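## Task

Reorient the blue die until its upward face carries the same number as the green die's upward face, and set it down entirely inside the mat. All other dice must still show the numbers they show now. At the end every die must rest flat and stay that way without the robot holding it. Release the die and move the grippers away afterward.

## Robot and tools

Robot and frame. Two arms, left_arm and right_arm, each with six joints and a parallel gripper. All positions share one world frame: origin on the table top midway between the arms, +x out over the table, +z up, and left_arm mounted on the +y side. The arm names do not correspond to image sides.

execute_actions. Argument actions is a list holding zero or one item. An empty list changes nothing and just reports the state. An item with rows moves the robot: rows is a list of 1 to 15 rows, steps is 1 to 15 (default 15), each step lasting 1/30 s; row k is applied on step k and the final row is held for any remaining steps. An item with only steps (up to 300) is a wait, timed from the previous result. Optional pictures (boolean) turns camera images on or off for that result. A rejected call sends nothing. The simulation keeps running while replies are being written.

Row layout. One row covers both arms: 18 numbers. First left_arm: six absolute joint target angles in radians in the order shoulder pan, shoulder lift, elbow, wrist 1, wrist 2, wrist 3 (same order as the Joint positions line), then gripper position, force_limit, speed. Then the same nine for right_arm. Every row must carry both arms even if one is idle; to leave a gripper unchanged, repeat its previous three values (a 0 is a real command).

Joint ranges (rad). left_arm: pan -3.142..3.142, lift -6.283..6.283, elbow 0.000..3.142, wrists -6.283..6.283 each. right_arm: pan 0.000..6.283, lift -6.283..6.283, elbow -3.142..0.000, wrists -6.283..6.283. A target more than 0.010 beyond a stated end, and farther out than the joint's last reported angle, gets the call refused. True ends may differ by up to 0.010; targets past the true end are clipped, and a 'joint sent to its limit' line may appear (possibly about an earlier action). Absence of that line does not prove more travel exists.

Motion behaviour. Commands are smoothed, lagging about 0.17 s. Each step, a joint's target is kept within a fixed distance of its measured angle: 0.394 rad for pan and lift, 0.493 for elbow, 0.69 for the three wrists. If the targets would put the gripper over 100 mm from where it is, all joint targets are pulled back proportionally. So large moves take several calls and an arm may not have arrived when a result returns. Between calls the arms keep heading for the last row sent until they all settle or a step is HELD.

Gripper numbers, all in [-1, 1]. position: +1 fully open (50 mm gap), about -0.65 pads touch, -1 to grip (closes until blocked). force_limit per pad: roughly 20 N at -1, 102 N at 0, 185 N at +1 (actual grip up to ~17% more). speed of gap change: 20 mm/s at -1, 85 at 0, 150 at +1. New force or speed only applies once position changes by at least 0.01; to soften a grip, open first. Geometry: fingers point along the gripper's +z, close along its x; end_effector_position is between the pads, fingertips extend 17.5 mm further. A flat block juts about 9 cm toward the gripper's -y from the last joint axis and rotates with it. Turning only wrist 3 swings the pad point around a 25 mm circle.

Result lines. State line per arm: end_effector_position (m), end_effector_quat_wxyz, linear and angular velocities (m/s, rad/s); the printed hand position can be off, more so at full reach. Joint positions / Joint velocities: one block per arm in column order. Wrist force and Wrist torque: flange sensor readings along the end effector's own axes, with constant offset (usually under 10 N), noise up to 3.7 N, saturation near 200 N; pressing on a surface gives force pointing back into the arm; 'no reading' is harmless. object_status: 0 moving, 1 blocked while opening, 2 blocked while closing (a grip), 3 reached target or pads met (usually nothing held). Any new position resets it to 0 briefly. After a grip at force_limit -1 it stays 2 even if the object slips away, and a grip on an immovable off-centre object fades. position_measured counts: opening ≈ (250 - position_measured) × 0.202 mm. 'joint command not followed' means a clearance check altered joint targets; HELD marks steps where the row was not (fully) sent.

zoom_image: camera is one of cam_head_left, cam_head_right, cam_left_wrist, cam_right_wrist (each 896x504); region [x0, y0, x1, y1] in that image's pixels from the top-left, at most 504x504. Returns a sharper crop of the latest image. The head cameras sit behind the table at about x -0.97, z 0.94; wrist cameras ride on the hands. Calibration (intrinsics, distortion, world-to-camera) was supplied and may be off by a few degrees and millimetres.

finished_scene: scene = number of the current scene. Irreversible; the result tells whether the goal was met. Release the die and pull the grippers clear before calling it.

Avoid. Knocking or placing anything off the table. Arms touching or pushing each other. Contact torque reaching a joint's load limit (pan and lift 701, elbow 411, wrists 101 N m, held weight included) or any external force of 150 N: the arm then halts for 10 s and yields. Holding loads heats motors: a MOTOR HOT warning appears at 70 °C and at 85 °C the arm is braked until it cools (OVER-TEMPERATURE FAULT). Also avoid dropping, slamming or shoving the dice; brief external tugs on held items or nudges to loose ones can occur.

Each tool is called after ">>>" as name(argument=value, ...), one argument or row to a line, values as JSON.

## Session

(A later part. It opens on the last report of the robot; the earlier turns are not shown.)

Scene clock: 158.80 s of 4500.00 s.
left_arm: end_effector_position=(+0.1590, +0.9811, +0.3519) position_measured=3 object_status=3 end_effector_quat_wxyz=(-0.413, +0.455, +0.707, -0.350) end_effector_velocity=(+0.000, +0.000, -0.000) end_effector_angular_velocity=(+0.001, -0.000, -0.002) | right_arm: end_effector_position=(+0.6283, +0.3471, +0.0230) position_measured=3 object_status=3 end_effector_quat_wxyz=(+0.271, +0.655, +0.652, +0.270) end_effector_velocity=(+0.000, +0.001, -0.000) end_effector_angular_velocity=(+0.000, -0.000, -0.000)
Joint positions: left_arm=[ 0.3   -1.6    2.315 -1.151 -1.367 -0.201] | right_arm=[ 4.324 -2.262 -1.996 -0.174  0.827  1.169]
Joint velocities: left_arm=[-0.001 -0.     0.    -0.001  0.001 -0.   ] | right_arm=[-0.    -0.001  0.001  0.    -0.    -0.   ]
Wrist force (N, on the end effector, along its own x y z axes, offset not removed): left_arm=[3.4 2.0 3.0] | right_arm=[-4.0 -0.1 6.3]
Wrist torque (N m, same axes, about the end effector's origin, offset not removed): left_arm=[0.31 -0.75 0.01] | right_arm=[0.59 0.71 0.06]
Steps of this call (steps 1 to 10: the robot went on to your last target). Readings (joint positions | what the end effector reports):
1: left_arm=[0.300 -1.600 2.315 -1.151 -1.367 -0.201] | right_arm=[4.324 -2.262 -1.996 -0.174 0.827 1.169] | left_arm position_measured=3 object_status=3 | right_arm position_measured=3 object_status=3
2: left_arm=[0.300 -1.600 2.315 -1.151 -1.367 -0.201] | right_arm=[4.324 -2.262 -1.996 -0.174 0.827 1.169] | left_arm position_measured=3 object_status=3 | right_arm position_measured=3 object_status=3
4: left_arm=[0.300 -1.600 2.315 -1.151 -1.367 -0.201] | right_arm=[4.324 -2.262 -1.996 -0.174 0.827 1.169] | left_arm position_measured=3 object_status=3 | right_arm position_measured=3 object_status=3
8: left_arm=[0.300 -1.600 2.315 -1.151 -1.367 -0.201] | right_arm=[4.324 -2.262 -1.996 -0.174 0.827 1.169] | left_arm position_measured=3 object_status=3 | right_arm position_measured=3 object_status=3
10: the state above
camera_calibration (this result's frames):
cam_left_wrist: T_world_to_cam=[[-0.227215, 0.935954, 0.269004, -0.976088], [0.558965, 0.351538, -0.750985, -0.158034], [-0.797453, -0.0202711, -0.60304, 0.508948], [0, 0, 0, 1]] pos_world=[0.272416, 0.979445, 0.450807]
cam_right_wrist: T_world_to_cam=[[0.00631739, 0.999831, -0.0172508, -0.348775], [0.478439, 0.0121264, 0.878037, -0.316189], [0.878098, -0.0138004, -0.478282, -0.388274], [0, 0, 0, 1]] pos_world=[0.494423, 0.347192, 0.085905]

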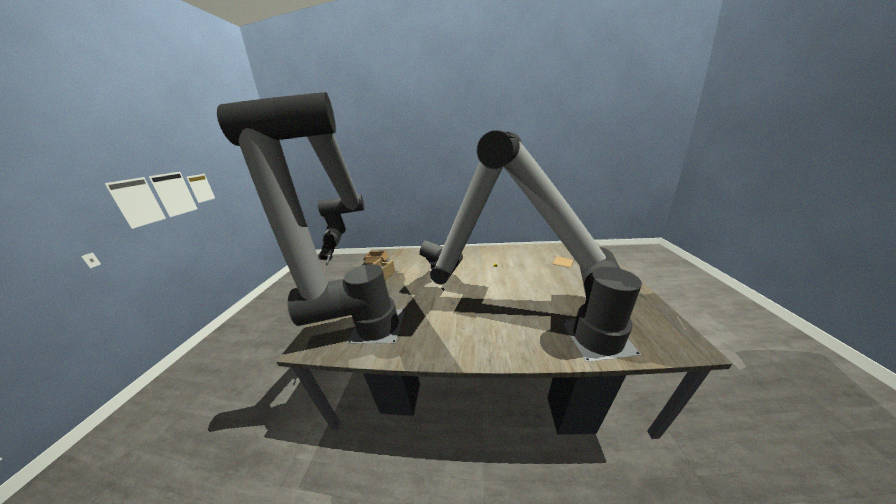

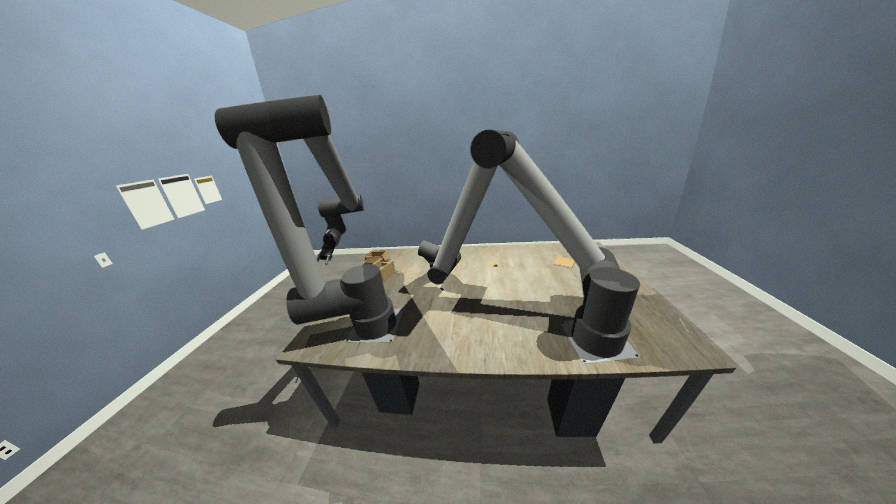

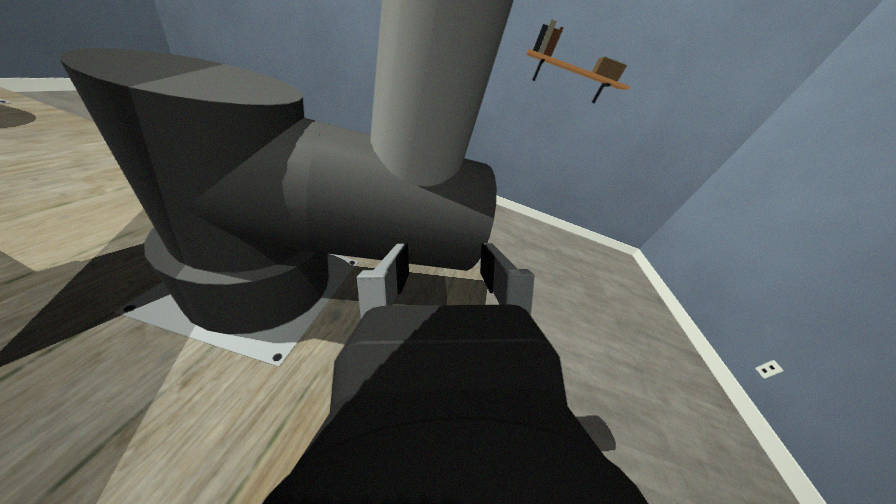

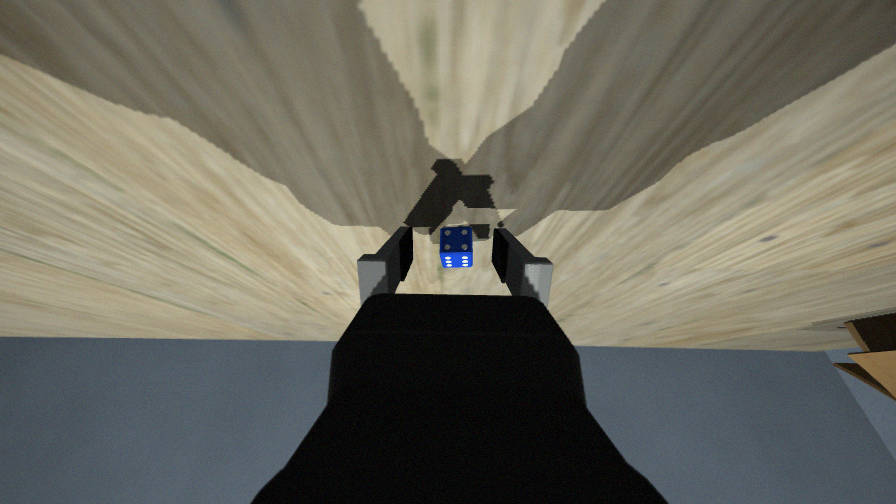

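>>> execute_actions(
  actions=[
    {"rows":[[0.3,-1.6,2.315,-1.151,-1.367,-0.201,1,0,0,4.3200,-2.2625,-1.9947,-0.1746,0.8271,1.1686,1,-0.5,0]],"steps":12},
  ],
  pictures=false,
)

>>> execute_actions(
  actions=[
    {"rows":[[0.3,-1.6,2.315,-1.151,-1.367,-0.201,1,0,0,4.3200,-2.2625,-1.9947,-0.1746,0.8271,1.1686,-1,-0.4,-0.3]]},
  ],
  pictures=false,
)

>>> execute_actions(
  actions=[
    {"steps":10},
  ],
)

>>> zoom_image(
  camera="cam_right_wrist",
  region=[380, 150, 530, 290],
)

Scene clock: 175.37 s of 4500.00 s.
left_arm: end_effector_position=(+0.1590, +0.9811, +0.3519) position_measured=3 object_status=3 end_effector_quat_wxyz=(-0.413, +0.455, +0.707, -0.350) end_effector_velocity=(+0.000, +0.000, +0.000) end_effector_angular_velocity=(-0.000, -0.000, -0.000) | right_arm: end_effector_position=(+0.6317, +0.3453, +0.0230) position_measured=3 object_status=3 end_effector_quat_wxyz=(+0.272, +0.656, +0.651, +0.269) end_effector_velocity=(+0.003, -0.001, -0.000) end_effector_angular_velocity=(+0.000, +0.000, -0.003)
Joint positions: left_arm=[ 0.3   -1.6    2.315 -1.151 -1.367 -0.201] | right_arm=[ 4.32  -2.262 -1.995 -0.175  0.827  1.169]
Joint velocities: left_arm=[ 0.001 -0.    -0.     0.     0.     0.   ] | right_arm=[-0.003 -0.001  0.001 -0.001  0.     0.   ]
Wrist force (N, on the end effector, along its own x y z axes, offset not removed): left_arm=[8.6 3.7 4.9] | right_arm=[-6.3 0.9 6.9]
Wrist torque (N m, same axes, about the end effector's origin, offset not removed): left_arm=[0.34 -1.81 0.02] | right_arm=[0.80 1.13 0.13]
Steps of this call (steps 1 to 15: the robot went on to your last target; steps 16 to 90: nothing new was sent; then 13.17 s passed at rest; steps 91 to 102: all 12 steps of this action). Readings (joint positions | what the end effector reports):
91: left_arm=[0.300 -1.600 2.315 -1.151 -1.367 -0.201] | right_arm=[4.324 -2.262 -1.996 -0.174 0.827 1.169] | left_arm position_measured=3 object_status=3 | right_arm position_measured=3 object_status=3
92: left_arm=[0.300 -1.600 2.315 -1.151 -1.367 -0.201] | right_arm=[4.323 -2.262 -1.996 -0.174 0.827 1.169] | left_arm position_measured=3 object_status=3 | right_arm position_measured=3 object_status=3
94: left_arm=[0.300 -1.600 2.315 -1.151 -1.367 -0.201] | right_arm=[4.322 -2.262 -1.996 -0.174 0.827 1.169] | left_arm position_measured=3 object_status=3 | right_arm position_measured=3 object_status=3
98: left_arm=[0.300 -1.600 2.315 -1.151 -1.367 -0.201] | right_arm=[4.321 -2.262 -1.995 -0.174 0.827 1.169] | left_arm position_measured=3 object_status=3 | right_arm position_measured=3 object_status=3
102: the state above

Scene clock: 175.87 s of 4500.00 s.
left_arm: end_effector_position=(+0.1590, +0.9811, +0.3519) position_measured=3 object_status=3 end_effector_quat_wxyz=(-0.413, +0.455, +0.707, -0.350) end_effector_velocity=(-0.000, -0.000, -0.000) end_effector_angular_velocity=(-0.000, +0.000, +0.001) | right_arm: end_effector_position=(+0.6320, +0.3452, +0.0230) position_measured=156 object_status=0 end_effector_quat_wxyz=(+0.272, +0.656, +0.650, +0.269) end_effector_velocity=(-0.001, -0.002, -0.002) end_effector_angular_velocity=(-0.003, +0.001, +0.000)
Joint positions: left_arm=[ 0.3   -1.6    2.315 -1.151 -1.367 -0.201] | right_arm=[ 4.32  -2.262 -1.995 -0.175  0.827  1.169]
Joint velocities: left_arm=[ 0.    -0.     0.001 -0.    -0.001 -0.001] | right_arm=[ 0.    -0.    -0.003  0.    -0.    -0.   ]
Wrist force (N, on the end effector, along its own x y z axes, offset not removed): left_arm=[4.9 2.2 2.4] | right_arm=[-6.4 0.4 9.6]
Wrist torque (N m, same axes, about the end effector's origin, offset not removed): left_arm=[0.20 -0.87 0.01] | right_arm=[0.67 1.15 0.14]
Steps of this call (steps 1 to 15: all 15 steps of this action). Readings (joint positions | what the end effector reports):
1: left_arm=[0.300 -1.600 2.315 -1.151 -1.367 -0.201] | right_arm=[4.320 -2.262 -1.995 -0.175 0.827 1.169] | left_arm position_measured=3 object_status=3 | right_arm position_measured=6 object_status=0
2: left_arm=[0.300 -1.600 2.315 -1.151 -1.367 -0.201] | right_arm=[4.320 -2.262 -1.995 -0.175 0.827 1.169] | left_arm position_measured=3 object_status=3 | right_arm position_measured=17 object_status=0
4: left_arm=[0.300 -1.600 2.315 -1.151 -1.367 -0.201] | right_arm=[4.320 -2.262 -1.995 -0.175 0.827 1.169] | left_arm position_measured=3 object_status=3 | right_arm position_measured=38 object_status=0
8: left_arm=[0.300 -1.600 2.315 -1.151 -1.367 -0.201] | right_arm=[4.320 -2.262 -1.995 -0.175 0.827 1.169] | left_arm position_measured=3 object_status=3 | right_arm position_measured=81 object_status=0
15: the state above

Scene clock: 176.20 s of 4500.00 s.
left_arm: end_effector_position=(+0.1590, +0.9811, +0.3519) position_measured=3 object_status=3 end_effector_quat_wxyz=(-0.413, +0.455, +0.707, -0.350) end_effector_velocity=(-0.000, +0.000, -0.000) end_effector_angular_velocity=(-0.000, -0.000, -0.000) | right_arm: end_effector_position=(+0.6320, +0.3452, +0.0230) position_measured=161 object_status=2 end_effector_quat_wxyz=(+0.272, +0.656, +0.650, +0.269) end_effector_velocity=(+0.001, -0.001, -0.000) end_effector_angular_velocity=(+0.001, +0.000, -0.002)
Joint positions: left_arm=[ 0.3   -1.6    2.315 -1.151 -1.367 -0.201] | right_arm=[ 4.32  -2.263 -1.995 -0.175  0.827  1.169]
Joint velocities: left_arm=[ 0.    -0.     0.    -0.001  0.001  0.   ] | right_arm=[-0.001  0.    -0.001  0.     0.     0.001]
Wrist force (N, on the end effector, along its own x y z axes, offset not removed): left_arm=[0.8 -0.8 -4.3] | right_arm=[-3.9 0.0 9.0]
Wrist torque (N m, same axes, about the end effector's origin, offset not removed): left_arm=[-0.63 -0.02 0.19] | right_arm=[0.63 0.60 0.14]
Steps of this call (steps 1 to 10: the robot went on to your last target). Readings (joint positions | what the end effector reports):
1: left_arm=[0.300 -1.600 2.315 -1.151 -1.367 -0.201] | right_arm=[4.320 -2.262 -1.995 -0.175 0.827 1.169] | left_arm position_measured=3 object_status=3 | right_arm position_measured=161 object_status=0
2: left_arm=[0.300 -1.600 2.315 -1.151 -1.367 -0.201] | right_arm=[4.320 -2.262 -1.995 -0.175 0.827 1.169] | left_arm position_measured=3 object_status=3 | right_arm position_measured=161 object_status=0
4: left_arm=[0.300 -1.600 2.315 -1.151 -1.367 -0.201] | right_arm=[4.320 -2.262 -1.995 -0.175 0.827 1.169] | left_arm position_measured=3 object_status=3 | right_arm position_measured=161 object_status=0
8: left_arm=[0.300 -1.600 2.315 -1.151 -1.367 -0.201] | right_arm=[4.320 -2.262 -1.995 -0.175 0.827 1.169] | left_arm position_measured=3 object_status=3 | right_arm position_measured=161 object_status=2
10: the state above
camera_calibration (this result's frames):
cam_left_wrist: T_world_to_cam=[[-0.227215, 0.935954, 0.269004, -0.976088], [0.558964, 0.351538, -0.750986, -0.158032], [-0.797454, -0.0202715, -0.603039, 0.508948], [0, 0, 0, 1]] pos_world=[0.272415, 0.979445, 0.450807]
cam_right_wrist: T_world_to_cam=[[0.0100815, 0.9998, -0.0172555, -0.349314], [0.478483, 0.0103292, 0.878036, -0.317327], [0.878039, -0.0171084, -0.478283, -0.390403], [0, 0, 0, 1]] pos_world=[0.498146, 0.345843, 0.0858735]

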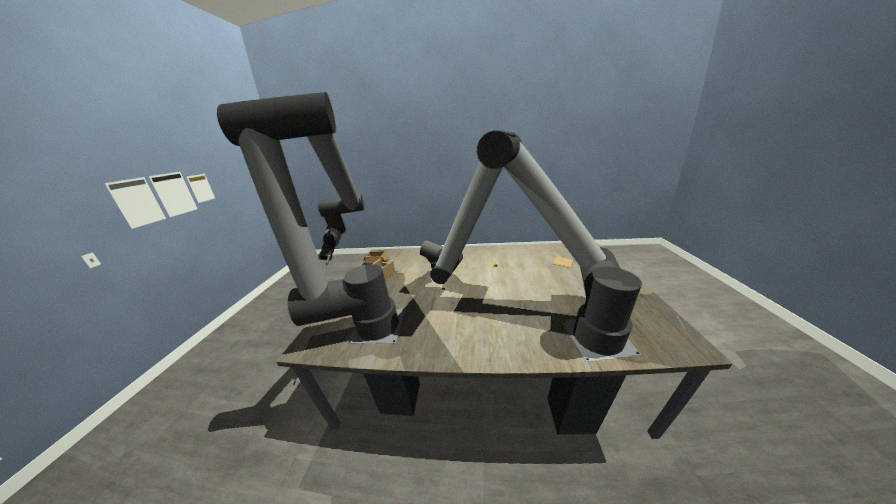

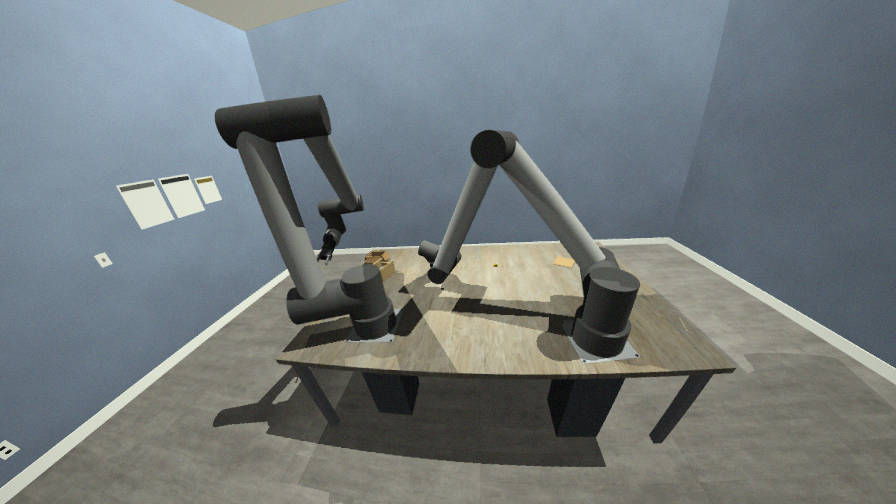

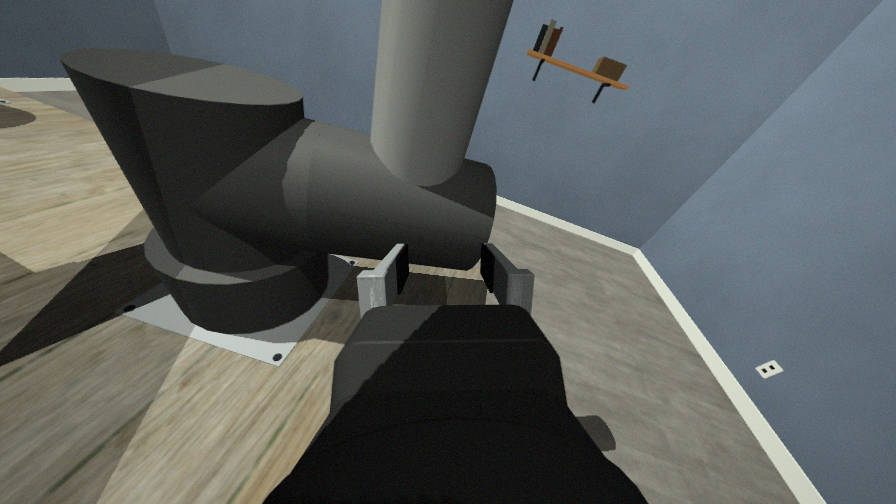

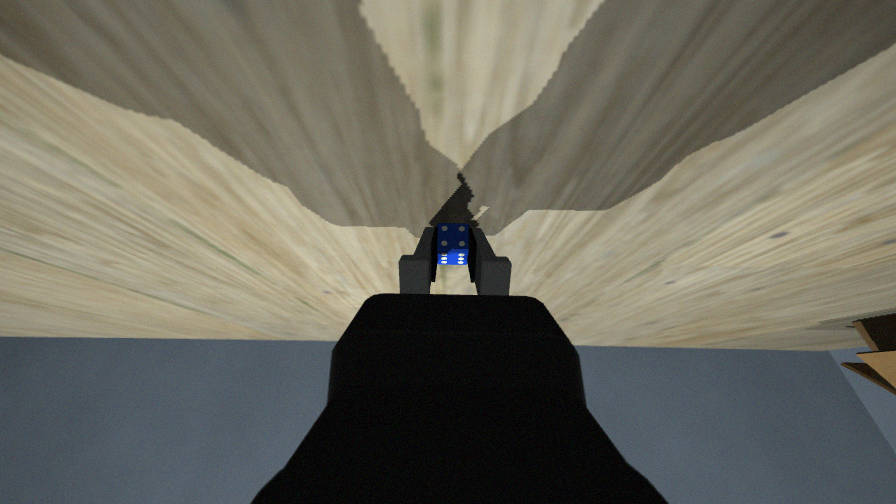

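Region (380, 150, 530, 290) of cam_right_wrist's 896x504 image, scaled by 3.360, with more detail than that image has; it fills the top 470 rows of this view, and the rest is white.

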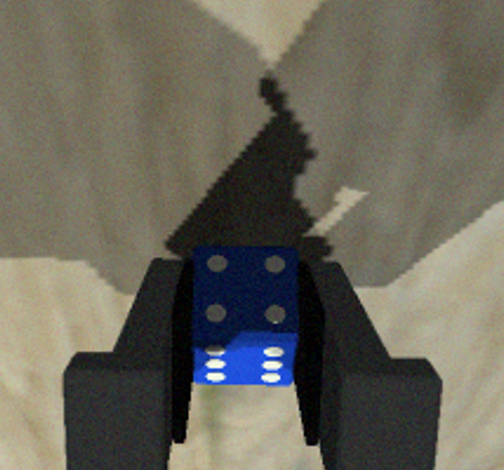

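>>> execute_actions(
  actions=[
    {"rows":[[0.3,-1.6,2.315,-1.151,-1.367,-0.201,1,0,0,4.3200,-2.25,-1.9947,-0.187,0.8271,1.1686,-1,-0.4,-0.3],[0.3,-1.6,2.315,-1.151,-1.367,-0.201,1,0,0,4.3200,-2.23,-1.9947,-0.207,0.8271,1.1686,-1,-0.4,-0.3],[0.3,-1.6,2.315,-1.151,-1.367,-0.201,1,0,0,4.3200,-2.2,-1.9947,-0.237,0.8271,1.1686,-1,-0.4,-0.3],[0.3,-1.6,2.315,-1.151,-1.367,-0.201,1,0,0,4.3200,-2.05,-1.9947,-0.387,0.8271,1.1686,-1,-0.4,-0.3]]},
  ],
  pictures=false,
)

>>> execute_actions(
  actions=[
    {"rows":[[0.3,-1.6,2.315,-1.151,-1.367,-0.201,1,0,0,3.153,-2.05,-1.6954,-1.752,1.5708,0,-1,-0.4,-0.3]]},
  ],
  pictures=false,
)

>>> execute_actions(
  actions=[
    {"steps":55},
  ],
  pictures=false,
)

>>> execute_actions(
  actions=[
    {"rows":[[0.3,-1.6,2.315,-1.151,-1.367,-0.201,1,0,0,3.153,-2.1693,-1.6954,-1.633,1.5708,0,-1,-0.4,-0.3]]},
  ],
  pictures=false,
)

>>> execute_actions(
  actions=[
    {"steps":20},
  ],
)

Scene clock: 200.37 s of 4500.00 s.
left_arm: end_effector_position=(+0.1590, +0.9811, +0.3519) position_measured=3 object_status=3 end_effector_quat_wxyz=(-0.413, +0.455, +0.707, -0.350) end_effector_velocity=(+0.001, -0.000, -0.000) end_effector_angular_velocity=(+0.001, -0.001, +0.002) | right_arm: end_effector_position=(+0.6272, +0.3295, +0.1831) position_measured=161 object_status=2 end_effector_quat_wxyz=(+0.272, +0.656, +0.650, +0.270) end_effector_velocity=(-0.010, -0.033, +0.183) end_effector_angular_velocity=(+0.001, -0.001, +0.000)
Joint positions: left_arm=[ 0.3   -1.6    2.315 -1.151 -1.367 -0.201] | right_arm=[ 4.32  -2.077 -1.995 -0.359  0.827  1.169]
Joint velocities: left_arm=[-0.     0.    -0.    -0.001 -0.001 -0.002] | right_arm=[ 0.     0.213  0.002 -0.213 -0.    -0.001]
Wrist force (N, on the end effector, along its own x y z axes, offset not removed): left_arm=[5.1 -0.3 0.7] | right_arm=[-4.5 5.5 1.7]
Wrist torque (N m, same axes, about the end effector's origin, offset not removed): left_arm=[-0.33 -1.13 -0.01] | right_arm=[1.40 0.70 0.16]
Steps of this call (steps 1 to 15: the robot went on to your last target; steps 16 to 90: nothing new was sent; then 20.67 s passed at rest; steps 91 to 105: all 15 steps of this action). Readings (joint positions | what the end effector reports):
91: left_arm=[0.300 -1.600 2.315 -1.151 -1.367 -0.201] | right_arm=[4.320 -2.262 -1.995 -0.175 0.827 1.169] | left_arm position_measured=3 object_status=3 | right_arm position_measured=161 object_status=2
92: left_arm=[0.300 -1.600 2.315 -1.151 -1.367 -0.201] | right_arm=[4.320 -2.261 -1.995 -0.176 0.827 1.169] | left_arm position_measured=3 object_status=3 | right_arm position_measured=161 object_status=2
94: left_arm=[0.300 -1.600 2.315 -1.151 -1.367 -0.201] | right_arm=[4.320 -2.250 -1.995 -0.188 0.827 1.169] | left_arm position_measured=3 object_status=3 | right_arm position_measured=161 object_status=2
98: left_arm=[0.300 -1.600 2.315 -1.151 -1.367 -0.201] | right_arm=[4.320 -2.181 -1.995 -0.256 0.827 1.169] | left_arm position_measured=3 object_status=3 | right_arm position_measured=161 object_status=2
105: the state above

Scene clock: 200.87 s of 4500.00 s.
left_arm: end_effector_position=(+0.1590, +0.9811, +0.3519) position_measured=3 object_status=3 end_effector_quat_wxyz=(-0.413, +0.455, +0.707, -0.350) end_effector_velocity=(-0.000, +0.000, +0.000) end_effector_angular_velocity=(+0.001, +0.001, -0.000) | right_arm: end_effector_position=(+0.7509, +0.1707, +0.1680) position_measured=161 object_status=2 end_effector_quat_wxyz=(+0.183, +0.594, +0.783, +0.017) end_effector_velocity=(+0.161, -0.448, -0.032) end_effector_angular_velocity=(-0.526, +0.921, +0.291)
Joint positions: left_arm=[ 0.3   -1.6    2.315 -1.151 -1.367 -0.201] | right_arm=[ 4.052 -2.058 -1.832 -0.816  1.202  0.729]
Joint velocities: left_arm=[ 0.001  0.     0.     0.     0.001 -0.001] | right_arm=[-0.489  0.01   0.186 -0.835  0.496 -0.833]
Wrist force (N, on the end effector, along its own x y z axes, offset not removed): left_arm=[1.0 5.9 -0.1] | right_arm=[-5.8 0.1 8.0]
Wrist torque (N m, same axes, about the end effector's origin, offset not removed): left_arm=[0.89 -0.04 0.04] | right_arm=[0.61 0.94 0.24]
Steps of this call (steps 1 to 15: all 15 steps of this action). Readings (joint positions | what the end effector reports):
1: left_arm=[0.300 -1.600 2.315 -1.151 -1.367 -0.201] | right_arm=[4.320 -2.071 -1.995 -0.366 0.827 1.169] | left_arm position_measured=3 object_status=3 | right_arm position_measured=161 object_status=2
2: left_arm=[0.300 -1.600 2.315 -1.151 -1.367 -0.201] | right_arm=[4.316 -2.068 -1.991 -0.375 0.831 1.165] | left_arm position_measured=3 object_status=3 | right_arm position_measured=161 object_status=2
4: left_arm=[0.300 -1.600 2.315 -1.151 -1.367 -0.201] | right_arm=[4.275 -2.066 -1.954 -0.433 0.884 1.112] | left_arm position_measured=3 object_status=3 | right_arm position_measured=161 object_status=2
8: left_arm=[0.300 -1.600 2.315 -1.151 -1.367 -0.201] | right_arm=[4.178 -2.062 -1.891 -0.598 1.045 0.947] | left_arm position_measured=3 object_status=3 | right_arm position_measured=161 object_status=2
15: the state above

Scene clock: 202.70 s of 4500.00 s.
left_arm: end_effector_position=(+0.1590, +0.9811, +0.3519) position_measured=3 object_status=3 end_effector_quat_wxyz=(-0.413, +0.455, +0.707, -0.350) end_effector_velocity=(-0.001, -0.000, -0.000) end_effector_angular_velocity=(-0.002, +0.001, +0.002) | right_arm: end_effector_position=(+0.7708, -0.6662, +0.2404) position_measured=161 object_status=2 end_effector_quat_wxyz=(-0.246, +0.616, +0.692, -0.285) end_effector_velocity=(-0.044, -0.139, +0.022) end_effector_angular_velocity=(+0.067, +0.102, -0.141)
Joint positions: left_arm=[ 0.3   -1.6    2.315 -1.151 -1.367 -0.201] | right_arm=[ 3.175 -2.05  -1.697 -1.738  1.566  0.01 ]
Joint velocities: left_arm=[ 0.002  0.     0.001  0.    -0.001  0.001] | right_arm=[-0.17   0.     0.013 -0.106  0.037 -0.076]
Wrist force (N, on the end effector, along its own x y z axes, offset not removed): left_arm=[3.3 0.9 2.2] | right_arm=[-8.9 -2.3 9.2]
Wrist torque (N m, same axes, about the end effector's origin, offset not removed): left_arm=[-0.13 -0.63 0.16] | right_arm=[0.30 1.61 0.17]
Steps of this call (steps 1 to 55: the robot went on to your last target). Readings (joint positions | what the end effector reports):
1: left_arm=[0.300 -1.600 2.315 -1.151 -1.367 -0.201] | right_arm=[4.035 -2.058 -1.826 -0.844 1.218 0.701] | left_arm position_measured=3 object_status=3 | right_arm position_measured=161 object_status=2
2: left_arm=[0.300 -1.600 2.315 -1.151 -1.367 -0.201] | right_arm=[4.019 -2.058 -1.820 -0.872 1.233 0.673] | left_arm position_measured=3 object_status=3 | right_arm position_measured=161 object_status=2
4: left_arm=[0.300 -1.600 2.315 -1.151 -1.367 -0.201] | right_arm=[3.988 -2.057 -1.810 -0.925 1.261 0.620] | left_arm position_measured=3 object_status=3 | right_arm position_measured=161 object_status=2
8: left_arm=[0.300 -1.600 2.315 -1.151 -1.367 -0.201] | right_arm=[3.928 -2.056 -1.792 -1.029 1.309 0.526] | left_arm position_measured=3 object_status=3 | right_arm position_measured=161 object_status=2
55: the state above

Scene clock: 203.20 s of 4500.00 s.
left_arm: end_effector_position=(+0.1590, +0.9811, +0.3519) position_measured=3 object_status=3 end_effector_quat_wxyz=(-0.413, +0.455, +0.707, -0.350) end_effector_velocity=(+0.001, -0.000, +0.000) end_effector_angular_velocity=(-0.000, -0.001, -0.001) | right_arm: end_effector_position=(+0.7983, -0.6798, +0.1276) position_measured=161 object_status=2 end_effector_quat_wxyz=(-0.256, +0.619, +0.686, -0.284) end_effector_velocity=(+0.009, -0.001, -0.042) end_effector_angular_velocity=(+0.003, +0.002, -0.002)
Joint positions: left_arm=[ 0.3   -1.6    2.315 -1.151 -1.367 -0.201] | right_arm=[ 3.154 -2.164 -1.695 -1.638  1.571  0.   ]
Joint velocities: left_arm=[-0.001  0.    -0.001 -0.    -0.001  0.   ] | right_arm=[-0.003 -0.041  0.     0.039  0.001 -0.003]
Wrist force (N, on the end effector, along its own x y z axes, offset not removed): left_arm=[-1.6 3.3 0.2] | right_arm=[-5.1 1.5 7.2]
Wrist torque (N m, same axes, about the end effector's origin, offset not removed): left_arm=[0.42 0.27 0.14] | right_arm=[0.87 0.96 0.13]
Steps of this call (steps 1 to 15: all 15 steps of this action). Readings (joint positions | what the end effector reports):
1: left_arm=[0.300 -1.600 2.315 -1.151 -1.367 -0.201] | right_arm=[3.170 -2.050 -1.697 -1.741 1.567 0.008] | left_arm position_measured=3 object_status=3 | right_arm position_measured=161 object_status=2
2: left_arm=[0.300 -1.600 2.315 -1.151 -1.367 -0.201] | right_arm=[3.166 -2.054 -1.696 -1.740 1.568 0.006] | left_arm position_measured=3 object_status=3 | right_arm position_measured=161 object_status=2
4: left_arm=[0.300 -1.600 2.315 -1.151 -1.367 -0.201] | right_arm=[3.162 -2.084 -1.696 -1.712 1.569 0.004] | left_arm position_measured=3 object_status=3 | right_arm position_measured=161 object_status=2
8: left_arm=[0.300 -1.600 2.315 -1.151 -1.367 -0.201] | right_arm=[3.157 -2.137 -1.696 -1.664 1.570 0.002] | left_arm position_measured=3 object_status=3 | right_arm position_measured=161 object_status=2
15: the state above

Scene clock: 203.87 s of 4500.00 s.
left_arm: end_effector_position=(+0.1590, +0.9811, +0.3519) position_measured=3 object_status=3 end_effector_quat_wxyz=(-0.413, +0.455, +0.707, -0.350) end_effector_velocity=(+0.000, -0.000, +0.000) end_effector_angular_velocity=(-0.000, -0.000, +0.000) | right_arm: end_effector_position=(+0.7994, -0.6803, +0.1222) position_measured=161 object_status=2 end_effector_quat_wxyz=(-0.256, +0.619, +0.686, -0.284) end_effector_velocity=(+0.000, -0.001, +0.000) end_effector_angular_velocity=(+0.000, -0.001, -0.001)
Joint positions: left_arm=[ 0.3   -1.6    2.315 -1.151 -1.367 -0.201] | right_arm=[ 3.153 -2.169 -1.695 -1.633  1.571  0.   ]
Joint velocities: left_arm=[ 0.    -0.    -0.    -0.    -0.     0.001] | right_arm=[-0.001  0.     0.     0.     0.    -0.   ]
Wrist force (N, on the end effector, along its own x y z axes, offset not removed): left_arm=[4.1 0.8 -2.0] | right_arm=[-1.5 -1.6 6.9]
Wrist torque (N m, same axes, about the end effector's origin, offset not removed): left_arm=[-0.07 -0.78 -0.26] | right_arm=[0.35 0.15 0.07]
Steps of this call (steps 1 to 15: the robot went on to your last target; steps 16 to 20: nothing new was sent). Readings (joint positions | what the end effector reports):
1: left_arm=[0.300 -1.600 2.315 -1.151 -1.367 -0.201] | right_arm=[3.154 -2.165 -1.695 -1.637 1.571 0.000] | left_arm position_measured=3 object_status=3 | right_arm position_measured=161 object_status=2
2: left_arm=[0.300 -1.600 2.315 -1.151 -1.367 -0.201] | right_arm=[3.153 -2.166 -1.695 -1.636 1.571 0.000] | left_arm position_measured=3 object_status=3 | right_arm position_measured=161 object_status=2
4: left_arm=[0.300 -1.600 2.315 -1.151 -1.367 -0.201] | right_arm=[3.153 -2.167 -1.695 -1.635 1.571 0.000] | left_arm position_measured=3 object_status=3 | right_arm position_measured=161 object_status=2
8: left_arm=[0.300 -1.600 2.315 -1.151 -1.367 -0.201] | right_arm=[3.153 -2.169 -1.695 -1.634 1.571 0.000] | left_arm position_measured=3 object_status=3 | right_arm position_measured=161 object_status=2
20: the state above
All arms were judged still, so your last target was given up. Only a new action makes them travel on or press farther. Fingers that are still opening or closing keep moving.
camera_calibration (this result's frames):
cam_left_wrist: T_world_to_cam=[[-0.227215, 0.935954, 0.269004, -0.976088], [0.558964, 0.351538, -0.750987, -0.158032], [-0.797454, -0.0202715, -0.603039, 0.508948], [0, 0, 0, 1]] pos_world=[0.272415, 0.979445, 0.450807]
cam_right_wrist: T_world_to_cam=[[-0.120199, 0.992749, -0.00156832, 0.773418], [0.871985, 0.104822, -0.478179, -0.558506], [-0.474547, -0.0588441, -0.878261, 0.594294], [0, 0, 0, 1]] pos_world=[0.861993, -0.674296, 0.256093]

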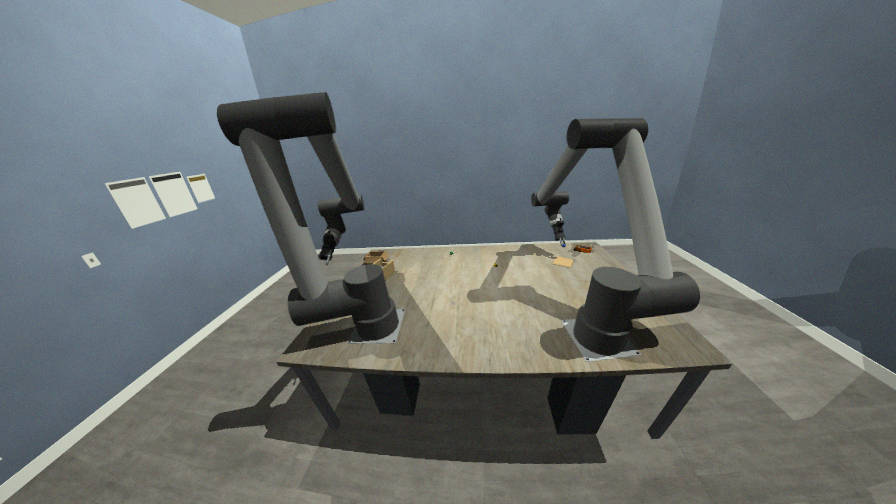

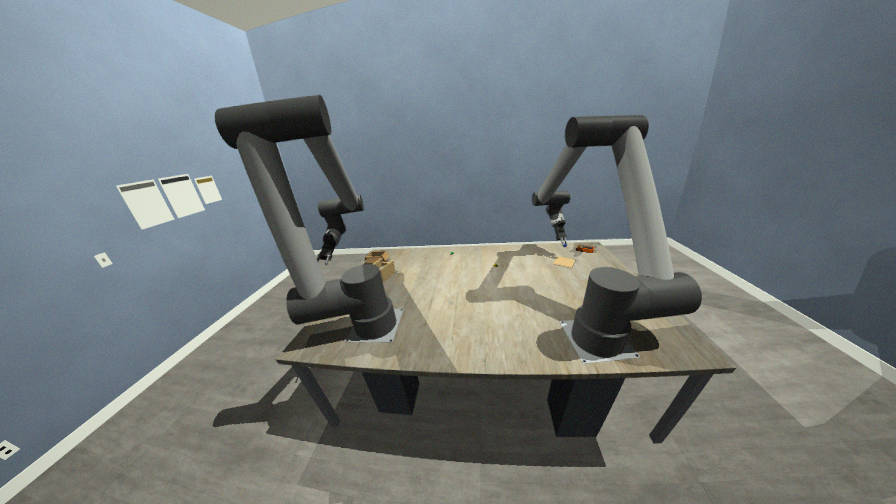

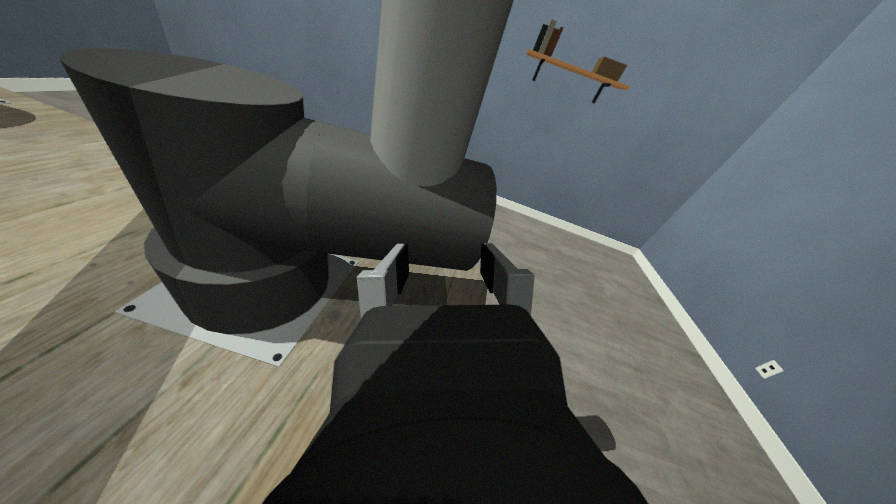

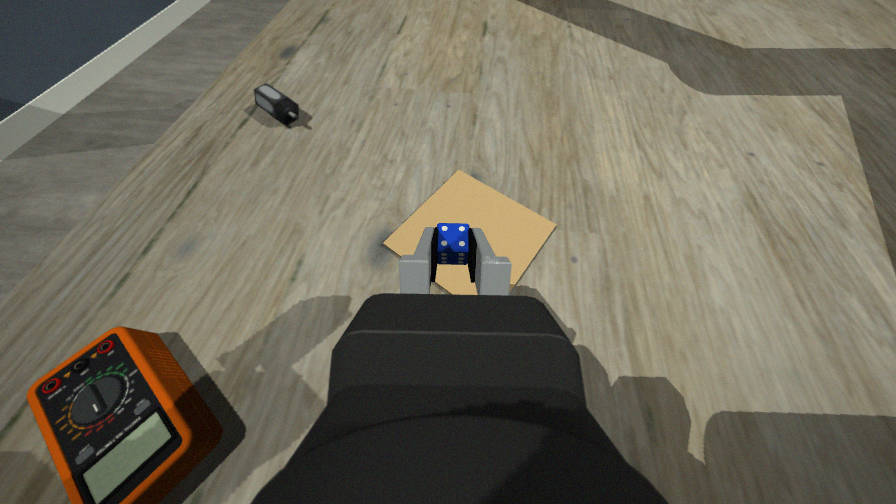

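>>> execute_actions(
  actions=[
    {"rows":[[0.3,-1.6,2.315,-1.151,-1.367,-0.201,1,0,0,3.161,-2.1695,-1.741,-1.587,1.5708,0,-1,-0.4,-0.3],[0.3,-1.6,2.315,-1.151,-1.367,-0.201,1,0,0,3.161,-2.1695,-1.741,-1.587,1.5708,0,-1,-0.4,-0.3],[0.3,-1.6,2.315,-1.151,-1.367,-0.201,1,0,0,3.168,-2.1698,-1.787,-1.541,1.5708,0,-1,-0.4,-0.3],[0.3,-1.6,2.315,-1.151,-1.367,-0.201,1,0,0,3.168,-2.1698,-1.787,-1.541,1.5708,0,-1,-0.4,-0.3],[0.3,-1.6,2.315,-1.151,-1.367,-0.201,1,0,0,3.176,-2.17,-1.833,-1.495,1.5708,0,-1,-0.4,-0.3],[0.3,-1.6,2.315,-1.151,-1.367,-0.201,1,0,0,3.176,-2.17,-1.833,-1.495,1.5708,0,-1,-0.4,-0.3],[0.3,-1.6,2.315,-1.151,-1.367,-0.201,1,0,0,3.1833,-2.1703,-1.8785,-1.449,1.5708,0,-1,-0.4,-0.3]]},
  ],
  pictures=false,
)

>>> execute_actions(
  actions=[
    {"steps":20},
  ],
)

>>> zoom_image(
  camera="cam_right_wrist",
  region=[380, 150, 530, 290],
)

Scene clock: 223.47 s of 4500.00 s.
left_arm: end_effector_position=(+0.1590, +0.9811, +0.3519) position_measured=3 object_status=3 end_effector_quat_wxyz=(-0.413, +0.455, +0.707, -0.350) end_effector_velocity=(+0.001, +0.000, +0.000) end_effector_angular_velocity=(+0.000, -0.000, -0.001) | right_arm: end_effector_position=(+0.7153, -0.6670, +0.0373) position_measured=161 object_status=2 end_effector_quat_wxyz=(-0.252, +0.609, +0.695, -0.288) end_effector_velocity=(-0.068, +0.007, -0.057) end_effector_angular_velocity=(+0.000, -0.002, +0.020)
Joint positions: left_arm=[ 0.3   -1.6    2.315 -1.151 -1.367 -0.201] | right_arm=[ 3.181 -2.17  -1.862 -1.466  1.571 -0.   ]
Joint velocities: left_arm=[-0.001 -0.    -0.001  0.     0.     0.   ] | right_arm=[ 0.02   0.    -0.125  0.127 -0.     0.   ]
Wrist force (N, on the end effector, along its own x y z axes, offset not removed): left_arm=[2.0 2.4 2.4] | right_arm=[-4.9 -2.7 11.8]
Wrist torque (N m, same axes, about the end effector's origin, offset not removed): left_arm=[0.21 -0.39 0.12] | right_arm=[0.09 0.78 0.23]
Steps of this call (steps 1 to 90: nothing new was sent; then 16.10 s passed at rest; steps 91 to 105: all 15 steps of this action). Readings (joint positions | what the end effector reports):
91: left_arm=[0.300 -1.600 2.315 -1.151 -1.367 -0.201] | right_arm=[3.153 -2.169 -1.695 -1.633 1.571 -0.000] | left_arm position_measured=3 object_status=3 | right_arm position_measured=161 object_status=2
92: left_arm=[0.300 -1.600 2.315 -1.151 -1.367 -0.201] | right_arm=[3.154 -2.169 -1.699 -1.629 1.571 -0.000] | left_arm position_measured=3 object_status=3 | right_arm position_measured=161 object_status=2
94: left_arm=[0.300 -1.600 2.315 -1.151 -1.367 -0.201] | right_arm=[3.157 -2.169 -1.717 -1.611 1.571 -0.000] | left_arm position_measured=3 object_status=3 | right_arm position_measured=161 object_status=2
98: left_arm=[0.300 -1.600 2.315 -1.151 -1.367 -0.201] | right_arm=[3.168 -2.170 -1.783 -1.545 1.571 -0.000] | left_arm position_measured=3 object_status=3 | right_arm position_measured=161 object_status=2
105: the state above

Scene clock: 224.13 s of 4500.00 s.
left_arm: end_effector_position=(+0.1590, +0.9811, +0.3519) position_measured=3 object_status=3 end_effector_quat_wxyz=(-0.413, +0.455, +0.707, -0.350) end_effector_velocity=(+0.001, -0.000, +0.000) end_effector_angular_velocity=(+0.001, -0.001, +0.001) | right_arm: end_effector_position=(+0.7064, -0.6660, +0.0299) position_measured=161 object_status=2 end_effector_quat_wxyz=(-0.252, +0.608, +0.695, -0.288) end_effector_velocity=(-0.001, +0.000, -0.001) end_effector_angular_velocity=(-0.001, +0.001, -0.001)
Joint positions: left_arm=[ 0.3   -1.6    2.315 -1.151 -1.367 -0.201] | right_arm=[ 3.183 -2.17  -1.878 -1.449  1.571 -0.   ]
Joint velocities: left_arm=[-0.    -0.    -0.001 -0.    -0.001 -0.001] | right_arm=[ 0.001 -0.    -0.001  0.001 -0.     0.002]
Wrist force (N, on the end effector, along its own x y z axes, offset not removed): left_arm=[6.5 0.2 0.1] | right_arm=[-4.2 -3.9 7.9]
Wrist torque (N m, same axes, about the end effector's origin, offset not removed): left_arm=[-0.16 -1.36 -0.11] | right_arm=[-0.24 0.65 0.15]
Steps of this call (steps 1 to 20: the robot went on to your last target). Readings (joint positions | what the end effector reports):
1: left_arm=[0.300 -1.600 2.315 -1.151 -1.367 -0.201] | right_arm=[3.181 -2.170 -1.866 -1.462 1.571 -0.000] | left_arm position_measured=3 object_status=3 | right_arm position_measured=161 object_status=2
2: left_arm=[0.300 -1.600 2.315 -1.151 -1.367 -0.201] | right_arm=[3.182 -2.170 -1.869 -1.459 1.571 -0.000] | left_arm position_measured=3 object_status=3 | right_arm position_measured=161 object_status=2
4: left_arm=[0.300 -1.600 2.315 -1.151 -1.367 -0.201] | right_arm=[3.182 -2.170 -1.873 -1.455 1.571 -0.000] | left_arm position_measured=3 object_status=3 | right_arm position_measured=161 object_status=2
8: left_arm=[0.300 -1.600 2.315 -1.151 -1.367 -0.201] | right_arm=[3.183 -2.170 -1.876 -1.451 1.571 -0.000] | left_arm position_measured=3 object_status=3 | right_arm position_measured=161 object_status=2
20: the state above
camera_calibration (this result's frames):
cam_left_wrist: T_world_to_cam=[[-0.227215, 0.935954, 0.269004, -0.976088], [0.558964, 0.351538, -0.750986, -0.158032], [-0.797454, -0.0202716, -0.603039, 0.508948], [0, 0, 0, 1]] pos_world=[0.272415, 0.979445, 0.450807]
cam_right_wrist: T_world_to_cam=[[-0.15017, 0.988659, -0.00155905, 0.766414], [0.868364, 0.131144, -0.478273, -0.502964], [-0.472644, -0.0731761, -0.87821, 0.459017], [0, 0, 0, 1]] pos_world=[0.7688, -0.658172, 0.163754]

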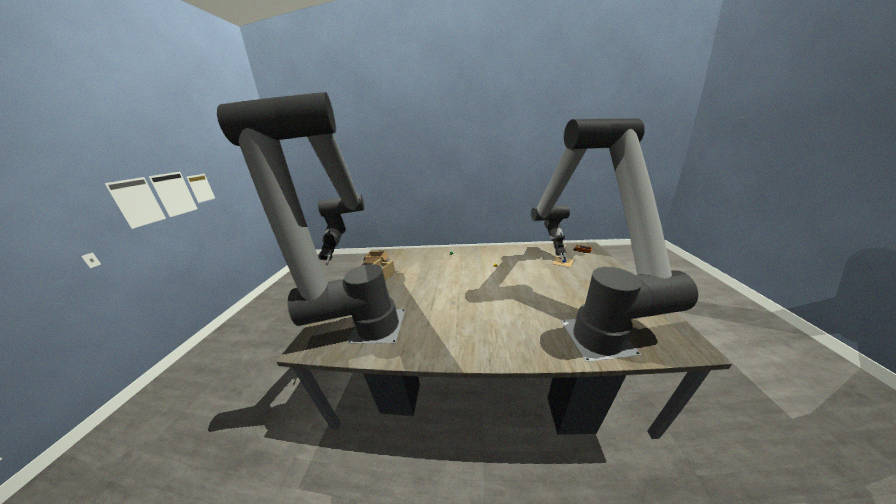

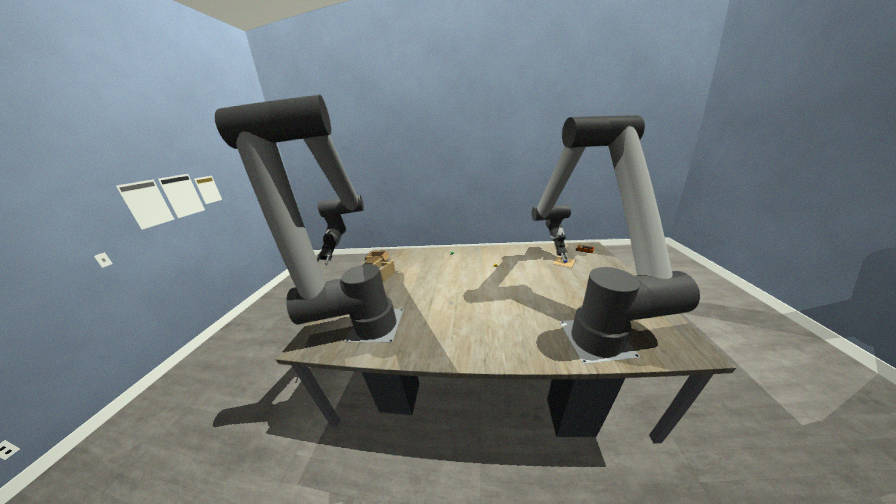

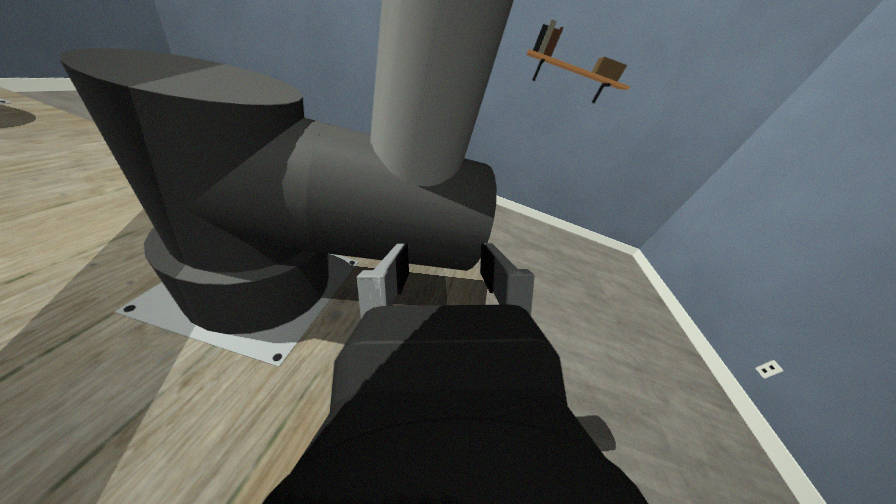

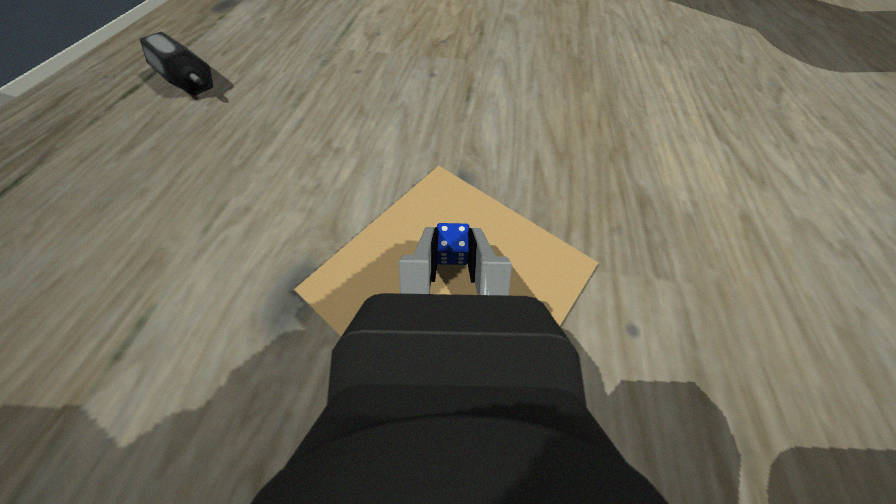

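Region (380, 150, 530, 290) of cam_right_wrist's 896x504 image, scaled by 3.360, with more detail than that image has; it fills the top 470 rows of this view, and the rest is white.

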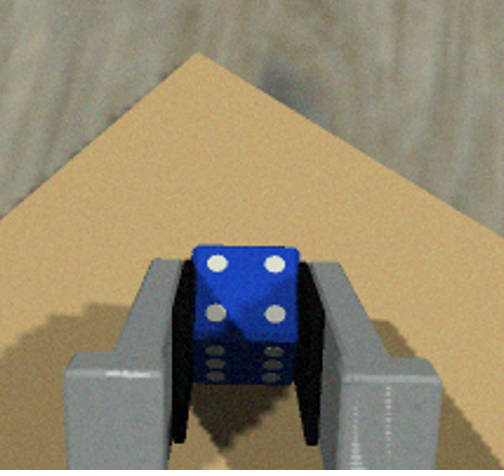

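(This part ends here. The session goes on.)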